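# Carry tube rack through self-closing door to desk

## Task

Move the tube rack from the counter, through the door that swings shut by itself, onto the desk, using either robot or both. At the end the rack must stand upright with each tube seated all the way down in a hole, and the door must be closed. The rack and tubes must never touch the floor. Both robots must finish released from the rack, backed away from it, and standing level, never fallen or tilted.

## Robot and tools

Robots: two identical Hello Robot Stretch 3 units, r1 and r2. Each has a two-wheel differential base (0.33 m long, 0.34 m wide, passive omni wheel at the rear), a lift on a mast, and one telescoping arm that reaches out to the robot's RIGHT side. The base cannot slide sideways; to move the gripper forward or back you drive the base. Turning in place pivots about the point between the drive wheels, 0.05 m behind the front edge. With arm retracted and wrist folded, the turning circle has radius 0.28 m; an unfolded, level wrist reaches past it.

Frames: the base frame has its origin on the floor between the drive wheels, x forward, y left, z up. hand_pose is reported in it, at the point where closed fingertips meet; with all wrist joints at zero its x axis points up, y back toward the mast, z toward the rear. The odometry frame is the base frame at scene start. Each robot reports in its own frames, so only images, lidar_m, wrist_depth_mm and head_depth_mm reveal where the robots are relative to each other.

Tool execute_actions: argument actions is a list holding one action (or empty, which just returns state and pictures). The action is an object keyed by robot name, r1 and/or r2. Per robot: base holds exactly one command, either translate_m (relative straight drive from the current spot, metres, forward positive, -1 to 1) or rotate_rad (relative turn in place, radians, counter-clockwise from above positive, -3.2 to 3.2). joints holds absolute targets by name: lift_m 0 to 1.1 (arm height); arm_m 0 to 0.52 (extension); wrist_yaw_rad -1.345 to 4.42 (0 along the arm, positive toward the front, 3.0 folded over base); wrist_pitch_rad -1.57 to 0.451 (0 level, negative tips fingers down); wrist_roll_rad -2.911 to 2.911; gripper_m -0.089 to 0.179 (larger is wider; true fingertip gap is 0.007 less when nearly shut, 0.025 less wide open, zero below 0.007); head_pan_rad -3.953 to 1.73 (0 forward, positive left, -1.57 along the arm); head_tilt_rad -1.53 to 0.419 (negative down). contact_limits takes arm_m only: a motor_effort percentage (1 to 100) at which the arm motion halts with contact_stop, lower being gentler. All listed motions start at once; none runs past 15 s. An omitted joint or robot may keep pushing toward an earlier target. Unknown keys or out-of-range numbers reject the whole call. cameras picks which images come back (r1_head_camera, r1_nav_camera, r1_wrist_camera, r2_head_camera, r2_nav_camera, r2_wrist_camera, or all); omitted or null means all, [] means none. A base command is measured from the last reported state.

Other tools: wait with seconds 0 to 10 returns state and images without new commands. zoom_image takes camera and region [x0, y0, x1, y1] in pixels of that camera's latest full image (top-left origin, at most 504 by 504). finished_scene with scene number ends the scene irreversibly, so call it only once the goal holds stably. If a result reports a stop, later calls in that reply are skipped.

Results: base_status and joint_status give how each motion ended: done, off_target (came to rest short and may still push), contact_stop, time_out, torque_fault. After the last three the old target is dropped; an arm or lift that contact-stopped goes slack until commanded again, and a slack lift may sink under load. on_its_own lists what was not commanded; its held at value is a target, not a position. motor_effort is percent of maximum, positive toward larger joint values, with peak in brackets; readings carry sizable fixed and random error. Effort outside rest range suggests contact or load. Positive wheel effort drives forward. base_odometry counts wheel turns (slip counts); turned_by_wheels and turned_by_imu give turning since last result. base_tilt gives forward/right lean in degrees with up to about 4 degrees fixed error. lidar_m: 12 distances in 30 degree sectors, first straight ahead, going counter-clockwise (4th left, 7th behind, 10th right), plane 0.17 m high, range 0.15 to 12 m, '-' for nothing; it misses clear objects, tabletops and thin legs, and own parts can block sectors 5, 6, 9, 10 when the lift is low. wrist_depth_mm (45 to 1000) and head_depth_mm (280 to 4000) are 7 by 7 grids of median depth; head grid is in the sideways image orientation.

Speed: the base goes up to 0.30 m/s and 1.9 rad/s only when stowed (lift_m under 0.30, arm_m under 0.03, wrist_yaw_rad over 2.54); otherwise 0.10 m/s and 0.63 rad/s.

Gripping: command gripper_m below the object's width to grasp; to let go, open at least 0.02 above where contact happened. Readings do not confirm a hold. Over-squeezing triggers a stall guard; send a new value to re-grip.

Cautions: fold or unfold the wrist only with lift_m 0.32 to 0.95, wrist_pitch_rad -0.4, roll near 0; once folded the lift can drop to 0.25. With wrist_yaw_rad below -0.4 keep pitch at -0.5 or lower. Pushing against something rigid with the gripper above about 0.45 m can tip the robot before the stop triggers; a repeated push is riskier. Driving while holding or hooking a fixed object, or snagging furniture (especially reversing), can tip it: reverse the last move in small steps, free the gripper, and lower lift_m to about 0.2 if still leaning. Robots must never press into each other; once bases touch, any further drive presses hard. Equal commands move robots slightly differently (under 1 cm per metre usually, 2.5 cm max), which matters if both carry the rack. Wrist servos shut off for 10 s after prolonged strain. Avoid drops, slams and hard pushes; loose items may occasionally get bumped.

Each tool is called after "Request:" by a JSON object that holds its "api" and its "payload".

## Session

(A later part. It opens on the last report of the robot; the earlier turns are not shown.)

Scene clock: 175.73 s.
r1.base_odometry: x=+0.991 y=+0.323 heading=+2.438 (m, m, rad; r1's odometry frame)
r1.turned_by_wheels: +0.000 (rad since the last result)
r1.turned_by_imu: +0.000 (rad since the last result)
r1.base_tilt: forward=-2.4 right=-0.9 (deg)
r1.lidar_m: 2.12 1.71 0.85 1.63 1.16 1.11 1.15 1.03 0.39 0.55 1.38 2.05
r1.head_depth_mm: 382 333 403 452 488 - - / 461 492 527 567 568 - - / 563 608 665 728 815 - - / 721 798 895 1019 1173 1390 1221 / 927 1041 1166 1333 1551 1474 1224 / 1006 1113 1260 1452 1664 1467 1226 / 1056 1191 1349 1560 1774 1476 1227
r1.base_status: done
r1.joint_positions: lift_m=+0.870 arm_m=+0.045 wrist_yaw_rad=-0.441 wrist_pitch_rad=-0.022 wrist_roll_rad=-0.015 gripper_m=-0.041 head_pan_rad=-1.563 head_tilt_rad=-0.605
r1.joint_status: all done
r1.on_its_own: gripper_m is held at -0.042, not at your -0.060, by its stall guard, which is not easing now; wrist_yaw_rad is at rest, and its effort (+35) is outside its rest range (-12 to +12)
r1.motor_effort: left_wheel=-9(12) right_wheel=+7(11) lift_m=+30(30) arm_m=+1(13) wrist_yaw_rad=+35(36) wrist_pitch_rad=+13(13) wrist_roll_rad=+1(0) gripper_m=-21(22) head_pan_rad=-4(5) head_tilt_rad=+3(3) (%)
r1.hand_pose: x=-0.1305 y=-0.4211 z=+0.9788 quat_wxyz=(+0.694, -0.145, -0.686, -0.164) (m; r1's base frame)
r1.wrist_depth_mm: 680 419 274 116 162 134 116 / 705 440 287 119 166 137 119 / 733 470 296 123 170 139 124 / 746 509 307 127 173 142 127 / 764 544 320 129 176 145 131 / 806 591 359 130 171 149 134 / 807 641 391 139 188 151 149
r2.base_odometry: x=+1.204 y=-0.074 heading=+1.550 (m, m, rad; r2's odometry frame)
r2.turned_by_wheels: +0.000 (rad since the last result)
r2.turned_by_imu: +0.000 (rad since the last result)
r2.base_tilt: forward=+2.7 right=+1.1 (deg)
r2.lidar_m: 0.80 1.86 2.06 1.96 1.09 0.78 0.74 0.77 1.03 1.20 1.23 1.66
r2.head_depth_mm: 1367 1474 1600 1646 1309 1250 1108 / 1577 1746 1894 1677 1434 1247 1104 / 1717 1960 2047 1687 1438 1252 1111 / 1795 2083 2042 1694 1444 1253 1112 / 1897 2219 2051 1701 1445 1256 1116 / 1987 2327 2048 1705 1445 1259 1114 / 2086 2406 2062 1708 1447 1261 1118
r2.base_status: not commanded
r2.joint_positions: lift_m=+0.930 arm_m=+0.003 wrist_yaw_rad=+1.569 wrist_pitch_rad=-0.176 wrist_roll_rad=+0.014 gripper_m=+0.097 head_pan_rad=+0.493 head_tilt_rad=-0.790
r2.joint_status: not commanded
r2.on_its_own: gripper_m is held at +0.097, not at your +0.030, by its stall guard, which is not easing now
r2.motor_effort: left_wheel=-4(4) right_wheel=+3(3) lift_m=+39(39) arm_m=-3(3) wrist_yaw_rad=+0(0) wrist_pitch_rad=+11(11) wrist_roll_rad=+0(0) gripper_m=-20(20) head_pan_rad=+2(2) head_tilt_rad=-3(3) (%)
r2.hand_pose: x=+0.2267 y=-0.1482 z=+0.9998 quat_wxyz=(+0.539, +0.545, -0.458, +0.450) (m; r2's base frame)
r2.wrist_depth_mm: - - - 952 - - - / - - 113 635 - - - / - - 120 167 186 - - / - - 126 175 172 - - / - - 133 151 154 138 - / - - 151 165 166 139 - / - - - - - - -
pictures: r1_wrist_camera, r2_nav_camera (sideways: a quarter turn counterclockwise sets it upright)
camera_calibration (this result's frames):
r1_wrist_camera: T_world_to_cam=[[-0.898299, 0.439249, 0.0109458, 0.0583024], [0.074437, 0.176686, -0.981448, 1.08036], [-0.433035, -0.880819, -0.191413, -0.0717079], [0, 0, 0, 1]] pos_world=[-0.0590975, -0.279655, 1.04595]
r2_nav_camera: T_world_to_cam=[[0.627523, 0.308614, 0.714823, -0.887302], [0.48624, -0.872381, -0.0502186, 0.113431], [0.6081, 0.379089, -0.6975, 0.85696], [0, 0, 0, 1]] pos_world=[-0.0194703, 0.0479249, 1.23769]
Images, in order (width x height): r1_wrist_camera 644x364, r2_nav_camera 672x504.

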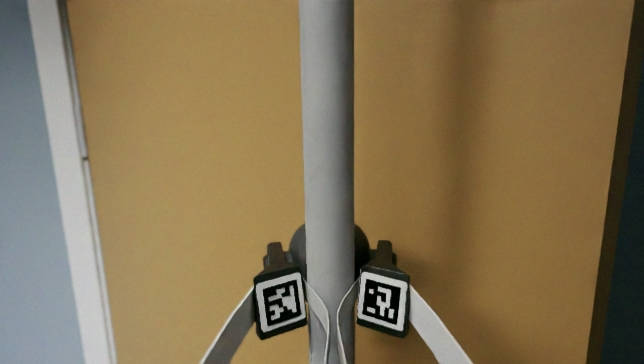

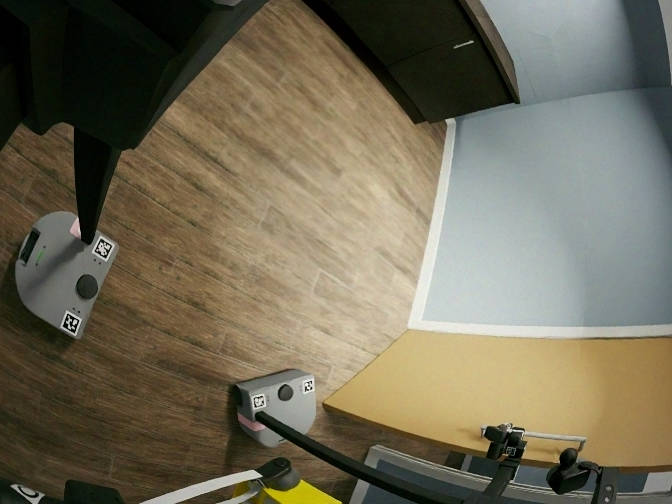

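Request:
{"api": "execute_actions", "payload": {"actions": [{"r1":{"base":{"translate_m":0.2},"joints":{"arm_m":0.005,"wrist_yaw_rad":-0.5}}}], "cameras": []}}

Request:
{"api": "execute_actions", "payload": {"actions": [{"r1":{"base":{"translate_m":0.2},"joints":{"arm_m":0.02}}}], "cameras": []}}

Request:
{"api": "execute_actions", "payload": {"actions": [{"r1":{"base":{"translate_m":0.15},"joints":{"arm_m":0.08,"wrist_yaw_rad":-0.65}}}], "cameras": []}}

Request:
{"api": "execute_actions", "payload": {"actions": [{"r1":{"base":{"translate_m":0.15},"joints":{"arm_m":0.16,"wrist_yaw_rad":-0.8}},"r2":{"joints":{"head_pan_rad":0,"wrist_yaw_rad":2}}}], "cameras": ["r2_nav_camera","r1_nav_camera"]}}

Scene clock: 189.97 s.
r1.base_odometry: x=+0.839 y=+0.452 heading=+2.437 (m, m, rad; r1's odometry frame)
r1.turned_by_wheels: +0.000 (rad since the last result)
r1.turned_by_imu: +0.297 (rad since the last result)
r1.base_tilt: forward=-3.6 right=+0.9 (deg)
r1.lidar_m: 1.77 0.84 1.53 1.42 1.23 1.23 1.26 1.15 0.34 1.27 1.94 1.94
r1.head_depth_mm: 925 997 1072 369 416 538 - / 998 1095 1205 1347 1506 - - / 1088 1191 1333 1505 1654 1453 - / 1196 1324 1497 1699 1773 1437 1236 / 1306 1481 1681 1959 1789 1446 1208 / 1467 1674 1956 2169 1806 1464 1212 / 1656 1921 2283 2366 1806 1459 1218
r1.base_status: done
r1.joint_positions: lift_m=+0.870 arm_m=+0.006 wrist_yaw_rad=-0.500 wrist_pitch_rad=+0.015 wrist_roll_rad=-0.016 gripper_m=-0.041 head_pan_rad=-1.563 head_tilt_rad=-0.605
r1.joint_status: all done
r1.on_its_own: gripper_m is held at -0.042, not at your -0.060, by its stall guard, which is not easing now
r1.motor_effort: left_wheel=+1(28) right_wheel=+7(16) lift_m=+30(30) arm_m=-12(16) wrist_yaw_rad=+0(45) wrist_pitch_rad=-9(12) wrist_roll_rad=+0(0) gripper_m=-21(25) head_pan_rad=-5(5) head_tilt_rad=+4(3) (%)
r1.hand_pose: x=-0.1445 y=-0.3762 z=+0.9883 quat_wxyz=(+0.692, -0.178, -0.678, -0.172) (m; r1's base frame)
r1.wrist_depth_mm: - 961 854 120 179 118 88 / - - 881 123 182 119 89 / - - 944 126 185 121 90 / - - 964 129 189 123 90 / - - - 131 191 124 92 / - - - 132 170 125 92 / - - - 140 203 127 93
r2.base_odometry: x=+1.204 y=-0.074 heading=+1.550 (m, m, rad; r2's odometry frame)
r2.turned_by_wheels: +0.000 (rad since the last result)
r2.turned_by_imu: +0.001 (rad since the last result)
r2.base_tilt: forward=+2.7 right=+1.3 (deg)
r2.lidar_m: 0.65 1.74 2.06 1.97 1.09 0.78 0.74 0.77 1.03 1.20 1.23 1.66
r2.head_depth_mm: 805 1128 1319 1646 1254 1226 1106 / 1529 1590 1653 1608 1311 1252 1112 / 1718 1969 2033 1688 1436 1257 1107 / 1797 2080 2051 1692 1440 1255 1113 / 1888 2195 2045 1691 1445 1260 1112 / 1984 2330 2062 1700 1443 1264 1118 / 2091 2410 2044 1710 1449 1261 1114
r2.base_status: not commanded
r2.joint_positions: lift_m=+0.930 arm_m=+0.003 wrist_yaw_rad=+1.569 wrist_pitch_rad=-0.176 wrist_roll_rad=+0.014 gripper_m=+0.097 head_pan_rad=+0.493 head_tilt_rad=-0.790
r2.joint_status: not commanded
r2.on_its_own: gripper_m is held at +0.097, not at your +0.030, by its stall guard, which is not easing now
r2.motor_effort: left_wheel=-4(4) right_wheel=+3(3) lift_m=+39(39) arm_m=-3(3) wrist_yaw_rad=+0(0) wrist_pitch_rad=+12(11) wrist_roll_rad=+0(0) gripper_m=-20(19) head_pan_rad=+2(3) head_tilt_rad=-3(3) (%)
r2.hand_pose: x=+0.2267 y=-0.1482 z=+0.9998 quat_wxyz=(+0.539, +0.545, -0.458, +0.450) (m; r2's base frame)
r2.wrist_depth_mm: - - 969 626 - - - / - - 113 610 - - - / - - 119 167 187 - - / - - 126 174 174 - - / - - 133 151 154 139 - / - - 151 163 165 139 - / - - - - - - -
pictures: none
No camera images: the call's "cameras" was empty. Leave "cameras" out to get every camera's image.

Scene clock: 193.10 s.
r1.base_odometry: x=+0.686 y=+0.582 heading=+2.437 (m, m, rad; r1's odometry frame)
r1.turned_by_wheels: +0.000 (rad since the last result)
r1.turned_by_imu: -0.157 (rad since the last result)
r1.base_tilt: forward=-5.9 right=+4.3 (deg)
r1.lidar_m: 1.79 1.42 0.70 1.51 1.41 1.39 1.50 1.35 0.42 1.32 1.86 1.78
r1.head_depth_mm: 914 997 1067 635 453 517 - / 968 1083 1213 1379 1567 - - / 1033 1156 1309 1513 1665 1378 - / 1102 1242 1428 1673 1688 1394 1178 / 1187 1346 1557 1861 1699 1396 1184 / 1271 1468 1722 2025 1713 1416 1191 / 1376 1601 1927 2174 1750 1423 1206
r1.base_status: done
r1.joint_positions: lift_m=+0.870 arm_m=+0.021 wrist_yaw_rad=-0.508 wrist_pitch_rad=+0.105 wrist_roll_rad=-0.016 gripper_m=-0.041 head_pan_rad=-1.563 head_tilt_rad=-0.605
r1.joint_status: all done
r1.on_its_own: base_tilt is 6.2 degrees off its reading at the scene's start (forward=-2.5 right=-0.9); gripper_m is held at -0.042, not at your -0.060, by its stall guard, which is not easing now; wrist_pitch_rad is at rest, and its effort (-61) is outside its rest range (-20 to +32)
r1.motor_effort: left_wheel=+0(0) right_wheel=+8(21) lift_m=+20(29) arm_m=-6(10) wrist_yaw_rad=+6(38) wrist_pitch_rad=-61(61) wrist_roll_rad=+1(0) gripper_m=-20(23) head_pan_rad=-5(4) head_tilt_rad=+3(3) (%)
r1.hand_pose: x=-0.1465 y=-0.3905 z=+1.0118 quat_wxyz=(+0.698, -0.212, -0.669, -0.143) (m; r1's base frame)
r1.wrist_depth_mm: 934 864 873 122 179 119 89 / 935 928 863 124 182 120 90 / 991 958 913 126 186 122 91 / - 960 920 129 189 123 91 / - - 973 131 192 125 92 / - - - 131 171 127 94 / - - - 141 213 128 94
r2.base_odometry: x=+1.204 y=-0.074 heading=+1.550 (m, m, rad; r2's odometry frame)
r2.turned_by_wheels: +0.000 (rad since the last result)
r2.turned_by_imu: +0.000 (rad since the last result)
r2.base_tilt: forward=+2.7 right=+1.3 (deg)
r2.lidar_m: 0.51 0.50 2.06 1.97 1.09 0.78 0.74 0.76 1.03 1.20 1.24 1.65
r2.head_depth_mm: 634 623 703 1638 1432 1251 1106 / 742 1201 1329 1444 1171 1200 1112 / 1678 1964 2047 1681 1252 1184 1112 / 1813 2076 2039 1682 1410 1254 1112 / 1901 2192 2054 1692 1439 1259 1113 / 1987 2320 2059 1698 1445 1260 1118 / 2091 2417 2055 1701 1448 1258 1116
r2.base_status: not commanded
r2.joint_positions: lift_m=+0.930 arm_m=+0.003 wrist_yaw_rad=+1.569 wrist_pitch_rad=-0.176 wrist_roll_rad=+0.014 gripper_m=+0.097 head_pan_rad=+0.493 head_tilt_rad=-0.790
r2.joint_status: not commanded
r2.on_its_own: gripper_m is held at +0.097, not at your +0.030, by its stall guard, which is not easing now
r2.motor_effort: left_wheel=-4(4) right_wheel=+3(3) lift_m=+40(40) arm_m=-3(3) wrist_yaw_rad=+0(1) wrist_pitch_rad=+11(11) wrist_roll_rad=+0(0) gripper_m=-21(19) head_pan_rad=+3(3) head_tilt_rad=-3(3) (%)
r2.hand_pose: x=+0.2267 y=-0.1482 z=+0.9998 quat_wxyz=(+0.539, +0.545, -0.458, +0.450) (m; r2's base frame)
r2.wrist_depth_mm: - - 508 - - - - / - 759 113 - - - - / - - 120 167 186 - - / - - 126 174 173 - - / - - 133 151 155 139 - / - - 151 164 165 139 - / - - 740 - - - -
pictures: none
No camera images: the call's "cameras" was empty. Leave "cameras" out to get every camera's image.

Scene clock: 195.70 s.
r1.base_odometry: x=+0.572 y=+0.679 heading=+2.437 (m, m, rad; r1's odometry frame)
r1.turned_by_wheels: +0.000 (rad since the last result)
r1.turned_by_imu: -0.122 (rad since the last result)
r1.base_tilt: forward=-6.5 right=+5.1 (deg)
r1.lidar_m: 1.69 1.36 1.31 0.63 1.59 1.53 1.59 1.44 0.49 1.37 1.77 1.64
r1.head_depth_mm: 941 1035 1124 443 499 - 679 / 991 1111 1247 1430 - - - / 1041 1166 1326 1543 1648 - - / 1092 1233 1409 1667 1666 1382 1144 / 1149 1309 1507 1795 1686 1396 1184 / 1214 1395 1637 1941 1693 1404 1187 / 1297 1490 1760 2054 1717 1420 1204
r1.base_status: done
r1.joint_positions: lift_m=+0.870 arm_m=+0.081 wrist_yaw_rad=-0.640 wrist_pitch_rad=+0.144 wrist_roll_rad=-0.015 gripper_m=-0.041 head_pan_rad=-1.563 head_tilt_rad=-0.605
r1.joint_status: all done
r1.on_its_own: base_tilt is 7.2 degrees off its reading at the scene's start (forward=-2.5 right=-0.9); gripper_m is held at -0.042, not at your -0.060, by its stall guard, which is not easing now; wrist_pitch_rad is at rest, and its effort (-84) is outside its rest range (-20 to +32)
r1.motor_effort: left_wheel=+1(1) right_wheel=+8(23) lift_m=+16(20) arm_m=-6(7) wrist_yaw_rad=-9(45) wrist_pitch_rad=-84(84) wrist_roll_rad=+0(1) gripper_m=-19(23) head_pan_rad=-4(4) head_tilt_rad=+3(3) (%)
r1.hand_pose: x=-0.1750 y=-0.4317 z=+1.0222 quat_wxyz=(+0.691, -0.269, -0.648, -0.176) (m; r1's base frame)
r1.wrist_depth_mm: 788 798 722 125 171 124 97 / 798 820 770 223 173 125 98 / 812 848 825 131 176 127 99 / 829 873 851 132 178 128 100 / 843 871 884 131 181 130 101 / 833 894 903 131 166 131 101 / 879 942 923 141 195 133 103
r2.base_odometry: x=+1.204 y=-0.074 heading=+1.550 (m, m, rad; r2's odometry frame)
r2.turned_by_wheels: +0.000 (rad since the last result)
r2.turned_by_imu: +0.000 (rad since the last result)
r2.base_tilt: forward=+2.9 right=+1.3 (deg)
r2.lidar_m: 0.50 0.47 2.06 1.96 1.09 0.78 0.74 0.77 1.03 1.20 1.24 1.66
r2.head_depth_mm: 488 2552 2020 1682 1431 1250 1106 / 486 2391 2020 1686 1433 1248 1112 / 484 568 687 1565 1263 1191 1111 / 800 2076 2044 1643 1197 1140 1113 / 1878 2191 2048 1696 1418 1237 1118 / 1967 2326 2049 1700 1447 1262 1114 / 2093 2427 2053 1710 1447 1259 1116
r2.base_status: not commanded
r2.joint_positions: lift_m=+0.930 arm_m=+0.003 wrist_yaw_rad=+1.569 wrist_pitch_rad=-0.176 wrist_roll_rad=+0.014 gripper_m=+0.097 head_pan_rad=+0.493 head_tilt_rad=-0.790
r2.joint_status: not commanded
r2.on_its_own: gripper_m is held at +0.097, not at your +0.030, by its stall guard, which is not easing now
r2.motor_effort: left_wheel=-4(4) right_wheel=+3(3) lift_m=+40(40) arm_m=-3(3) wrist_yaw_rad=+0(0) wrist_pitch_rad=+12(11) wrist_roll_rad=+0(0) gripper_m=-19(19) head_pan_rad=+3(2) head_tilt_rad=-3(3) (%)
r2.hand_pose: x=+0.2267 y=-0.1482 z=+0.9998 quat_wxyz=(+0.539, +0.545, -0.458, +0.450) (m; r2's base frame)
r2.wrist_depth_mm: 431 462 - - - - - / - 478 113 - - - - / - - 119 168 187 - - / - 509 126 174 174 - - / - 540 133 151 154 139 - / - - 151 165 165 138 - / - - - - - - -
pictures: none
No camera images: the call's "cameras" was empty. Leave "cameras" out to get every camera's image.

Scene clock: 198.97 s.
r1.base_odometry: x=+0.458 y=+0.776 heading=+2.437 (m, m, rad; r1's odometry frame)
r1.turned_by_wheels: +0.000 (rad since the last result)
r1.turned_by_imu: -0.155 (rad since the last result)
r1.base_tilt: forward=-6.6 right=+5.1 (deg)
r1.lidar_m: 1.49 1.36 1.23 0.62 1.51 1.69 1.70 1.46 0.56 1.41 1.70 1.48
r1.head_depth_mm: 962 934 672 626 - - 839 / 1022 1148 1293 1446 - 1258 1137 / 1059 1190 1341 1527 - - 1160 / 1098 1228 1411 1648 1725 1340 1168 / 1134 1272 1469 1740 1680 1397 1181 / 1168 1331 1530 1820 1703 1411 1185 / 1208 1377 1613 1915 1731 1420 1201
r1.base_status: done
r1.joint_positions: lift_m=+0.871 arm_m=+0.161 wrist_yaw_rad=-0.727 wrist_pitch_rad=+0.153 wrist_roll_rad=-0.013 gripper_m=-0.041 head_pan_rad=-1.563 head_tilt_rad=-0.604
r1.joint_status: wrist_yaw_rad off_target (ended at -0.727, target -0.800); the others done
r1.on_its_own: base_tilt is 7.3 degrees off its reading at the scene's start (forward=-2.5 right=-0.9); wrist_yaw_rad is held at -0.752, not at your -0.800, by its stall guard, which is still easing; gripper_m is held at -0.042, not at your -0.060, by its stall guard, which is not easing now; wrist_pitch_rad is at rest, and its effort (-89) is outside its rest range (-20 to +32)
r1.motor_effort: left_wheel=+1(2) right_wheel=+7(24) lift_m=+14(16) arm_m=-6(7) wrist_yaw_rad=-23(43) wrist_pitch_rad=-89(94) wrist_roll_rad=-1(1) gripper_m=-20(23) head_pan_rad=-4(5) head_tilt_rad=+3(2) (%)
r1.hand_pose: x=-0.1921 y=-0.4976 z=+1.0246 quat_wxyz=(+0.683, -0.299, -0.635, -0.202) (m; r1's base frame)
r1.wrist_depth_mm: 720 751 419 125 167 129 105 / 716 773 439 206 170 130 105 / 756 803 458 209 173 131 106 / 731 833 471 213 174 133 107 / 754 805 493 130 176 134 108 / 756 840 596 131 171 136 110 / 783 819 543 224 186 138 113
r2.base_odometry: x=+1.204 y=-0.074 heading=+1.550 (m, m, rad; r2's odometry frame)
r2.turned_by_wheels: +0.000 (rad since the last result)
r2.turned_by_imu: +0.000 (rad since the last result)
r2.base_tilt: forward=+3.0 right=+1.2 (deg)
r2.lidar_m: 1.91 0.47 0.48 1.97 1.09 0.78 0.74 0.77 1.02 1.20 1.24 1.65
r2.head_depth_mm: 1645 1904 2019 1671 312 1236 1142 / 1638 1888 2035 1678 308 1207 1109 / 3317 2385 2035 1627 - 328 1112 / 3339 2572 2040 1698 - 304 1113 / 3270 2601 2053 1695 1383 1212 1113 / 3311 2579 1996 1656 1451 1140 1101 / 3052 1334 1281 1664 1451 1094 1078
r2.base_status: not commanded
r2.joint_positions: lift_m=+0.930 arm_m=+0.003 wrist_yaw_rad=+1.998 wrist_pitch_rad=-0.176 wrist_roll_rad=+0.014 gripper_m=+0.097 head_pan_rad=+0.007 head_tilt_rad=-0.790
r2.joint_status: all done
r2.on_its_own: gripper_m is held at +0.097, not at your +0.030, by its stall guard, which is not easing now
r2.motor_effort: left_wheel=-4(4) right_wheel=+3(3) lift_m=+40(40) arm_m=-3(3) wrist_yaw_rad=+1(2) wrist_pitch_rad=+12(12) wrist_roll_rad=+0(0) gripper_m=-19(21) head_pan_rad=-3(26) head_tilt_rad=-3(3) (%)
r2.hand_pose: x=+0.2045 y=-0.0451 z=+0.9998 quat_wxyz=(+0.431, +0.630, -0.332, +0.554) (m; r2's base frame)
r2.wrist_depth_mm: - 498 474 - - - - / - - 113 - - - - / - - 119 166 186 - - / - - 126 175 173 - - / - - 133 150 154 139 - / - - 151 165 164 139 - / - - 715 - - - -
pictures: r1_nav_camera (sideways: a quarter turn counterclockwise sets it upright), r2_nav_camera (sideways: a quarter turn counterclockwise sets it upright)
camera_calibration (this result's frames):
r1_nav_camera: T_world_to_cam=[[0.006197, -0.56416, 0.825642, -1.03671], [-0.999552, -0.0276581, -0.0113964, 0.0733753], [0.0292651, -0.825202, -0.564079, 0.688682], [0, 0, 0, 1]] pos_world=[0.0596126, -0.0145374, 1.24526]
r2_nav_camera: T_world_to_cam=[[0.699018, -0.0200247, 0.714823, -0.887738], [0.0227508, -0.998479, -0.0502186, 0.116258], [0.714742, 0.0513665, -0.6975, 0.856309], [0, 0, 0, 1]] pos_world=[0.00585982, 0.0543193, 1.23769]
Images, in order (width x height): r1_nav_camera 672x504, r2_nav_camera 672x504.

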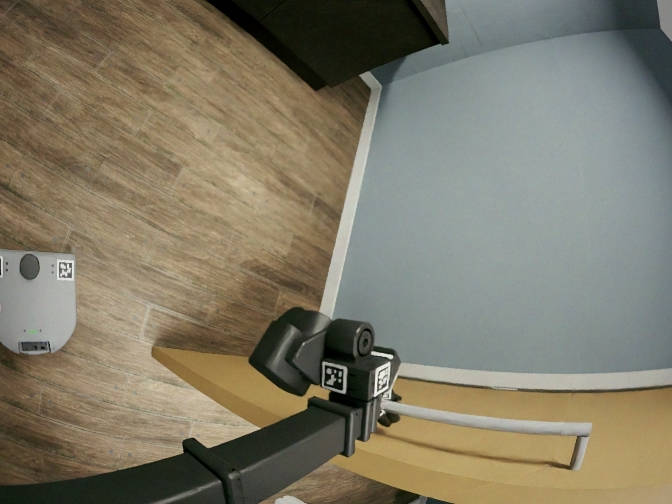

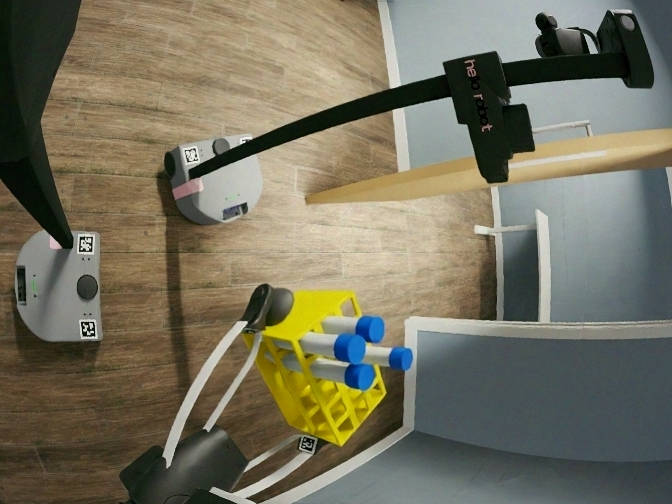

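Relieve the lean by extending.

Request:
{"api": "execute_actions", "payload": {"actions": [{"r1":{"base":{"translate_m":0.18},"joints":{"arm_m":0.32,"wrist_yaw_rad":-0.65}},"r2":{"base":{"rotate_rad":0.04}}}], "cameras": ["r2_nav_camera"]}}

Scene clock: 206.47 s.
r1.base_odometry: x=+0.321 y=+0.893 heading=+2.437 (m, m, rad; r1's odometry frame)
r1.turned_by_wheels: +0.000 (rad since the last result)
r1.turned_by_imu: -0.452 (rad since the last result)
r1.base_tilt: forward=-3.5 right=+0.6 (deg)
r1.lidar_m: 1.23 1.24 1.27 1.18 1.20 0.76 1.94 1.97 0.66 0.81 1.47 1.32
r1.head_depth_mm: 518 564 599 650 - - 1173 / 654 656 699 - 935 971 1123 / 845 921 991 - 1261 1342 1205 / 1131 1250 1400 1594 1738 1445 1212 / 1147 1273 1411 1597 1742 1446 1213 / 1134 1254 1398 1573 1727 1462 1215 / 1116 1230 1372 1542 1694 1449 1219
r1.base_status: done
r1.joint_positions: lift_m=+0.870 arm_m=+0.320 wrist_yaw_rad=-0.630 wrist_pitch_rad=+0.042 wrist_roll_rad=-0.013 gripper_m=-0.041 head_pan_rad=-1.563 head_tilt_rad=-0.604
r1.joint_status: wrist_yaw_rad off_target (ended at -0.630, target -0.650); the others done
r1.on_its_own: wrist_pitch_rad is held at +0.165, not at your +0.000, by its stall guard, which is not easing now; gripper_m is held at -0.042, not at your -0.060, by its stall guard, which is not easing now; wrist_yaw_rad is at rest, and its effort (-18) is outside its rest range (-12 to +12); wrist_pitch_rad is at rest, and its effort (+70) is outside its rest range (-20 to +32)
r1.motor_effort: left_wheel=+1(1) right_wheel=+3(16) lift_m=+32(32) arm_m=-3(5) wrist_yaw_rad=-18(29) wrist_pitch_rad=+70(74) wrist_roll_rad=-1(1) gripper_m=-22(21) head_pan_rad=-4(5) head_tilt_rad=+3(2) (%)
r1.hand_pose: x=-0.1728 y=-0.6730 z=+0.9953 quat_wxyz=(+0.681, -0.231, -0.663, -0.207) (m; r1's base frame)
r1.wrist_depth_mm: 546 350 253 119 162 137 128 / 590 366 260 122 165 140 147 / 630 383 269 125 169 141 - / 656 401 279 129 171 145 - / 670 425 291 130 175 147 - / 669 443 321 130 174 150 - / 713 468 315 209 188 152 -
r2.base_odometry: x=+1.204 y=-0.074 heading=+1.589 (m, m, rad; r2's odometry frame)
r2.turned_by_wheels: +0.040 (rad since the last result)
r2.turned_by_imu: +0.041 (rad since the last result)
r2.base_tilt: forward=+2.8 right=+1.4 (deg)
r2.lidar_m: 1.64 1.10 0.68 1.96 1.04 0.77 0.74 0.78 1.07 1.20 1.25 1.72
r2.head_depth_mm: 1623 1881 2022 1678 312 1239 1147 / 1665 1877 2020 1684 314 1204 1110 / 3328 2567 2042 1603 - 328 1110 / 3317 2578 2026 1690 - 306 1114 / 3290 2590 2053 1682 1384 1208 1114 / 3321 2521 1901 1616 1444 1262 1113 / 1292 1199 1268 1661 1448 1260 1118
r2.base_status: done
r2.joint_positions: lift_m=+0.930 arm_m=+0.003 wrist_yaw_rad=+1.998 wrist_pitch_rad=-0.176 wrist_roll_rad=+0.014 gripper_m=+0.097 head_pan_rad=+0.007 head_tilt_rad=-0.790
r2.joint_status: not commanded
r2.on_its_own: gripper_m is held at +0.097, not at your +0.030, by its stall guard, which is not easing now
r2.motor_effort: left_wheel=-4(8) right_wheel=+4(8) lift_m=+39(40) arm_m=-3(3) wrist_yaw_rad=+1(2) wrist_pitch_rad=+11(12) wrist_roll_rad=+0(0) gripper_m=-20(20) head_pan_rad=-2(3) head_tilt_rad=-3(3) (%)
r2.hand_pose: x=+0.2045 y=-0.0450 z=+0.9998 quat_wxyz=(+0.431, +0.630, -0.332, +0.554) (m; r2's base frame)
r2.wrist_depth_mm: - - - - - - - / - - 113 - - - - / - - 120 167 187 - - / - - 126 174 172 - - / - - 133 150 154 139 - / - - 150 164 164 139 - / - - - - - - -
pictures: r2_nav_camera (sideways: a quarter turn counterclockwise sets it upright)
camera_calibration (this result's frames):
r2_nav_camera: T_world_to_cam=[[0.699017, -0.0200839, 0.714823, -0.887738], [0.0226662, -0.998481, -0.0502186, 0.116259], [0.714746, 0.051306, -0.6975, 0.856309], [0, 0, 0, 1]] pos_world=[0.00586443, 0.0543193, 1.23769]
Images, in order (width x height): r2_nav_camera 672x504.

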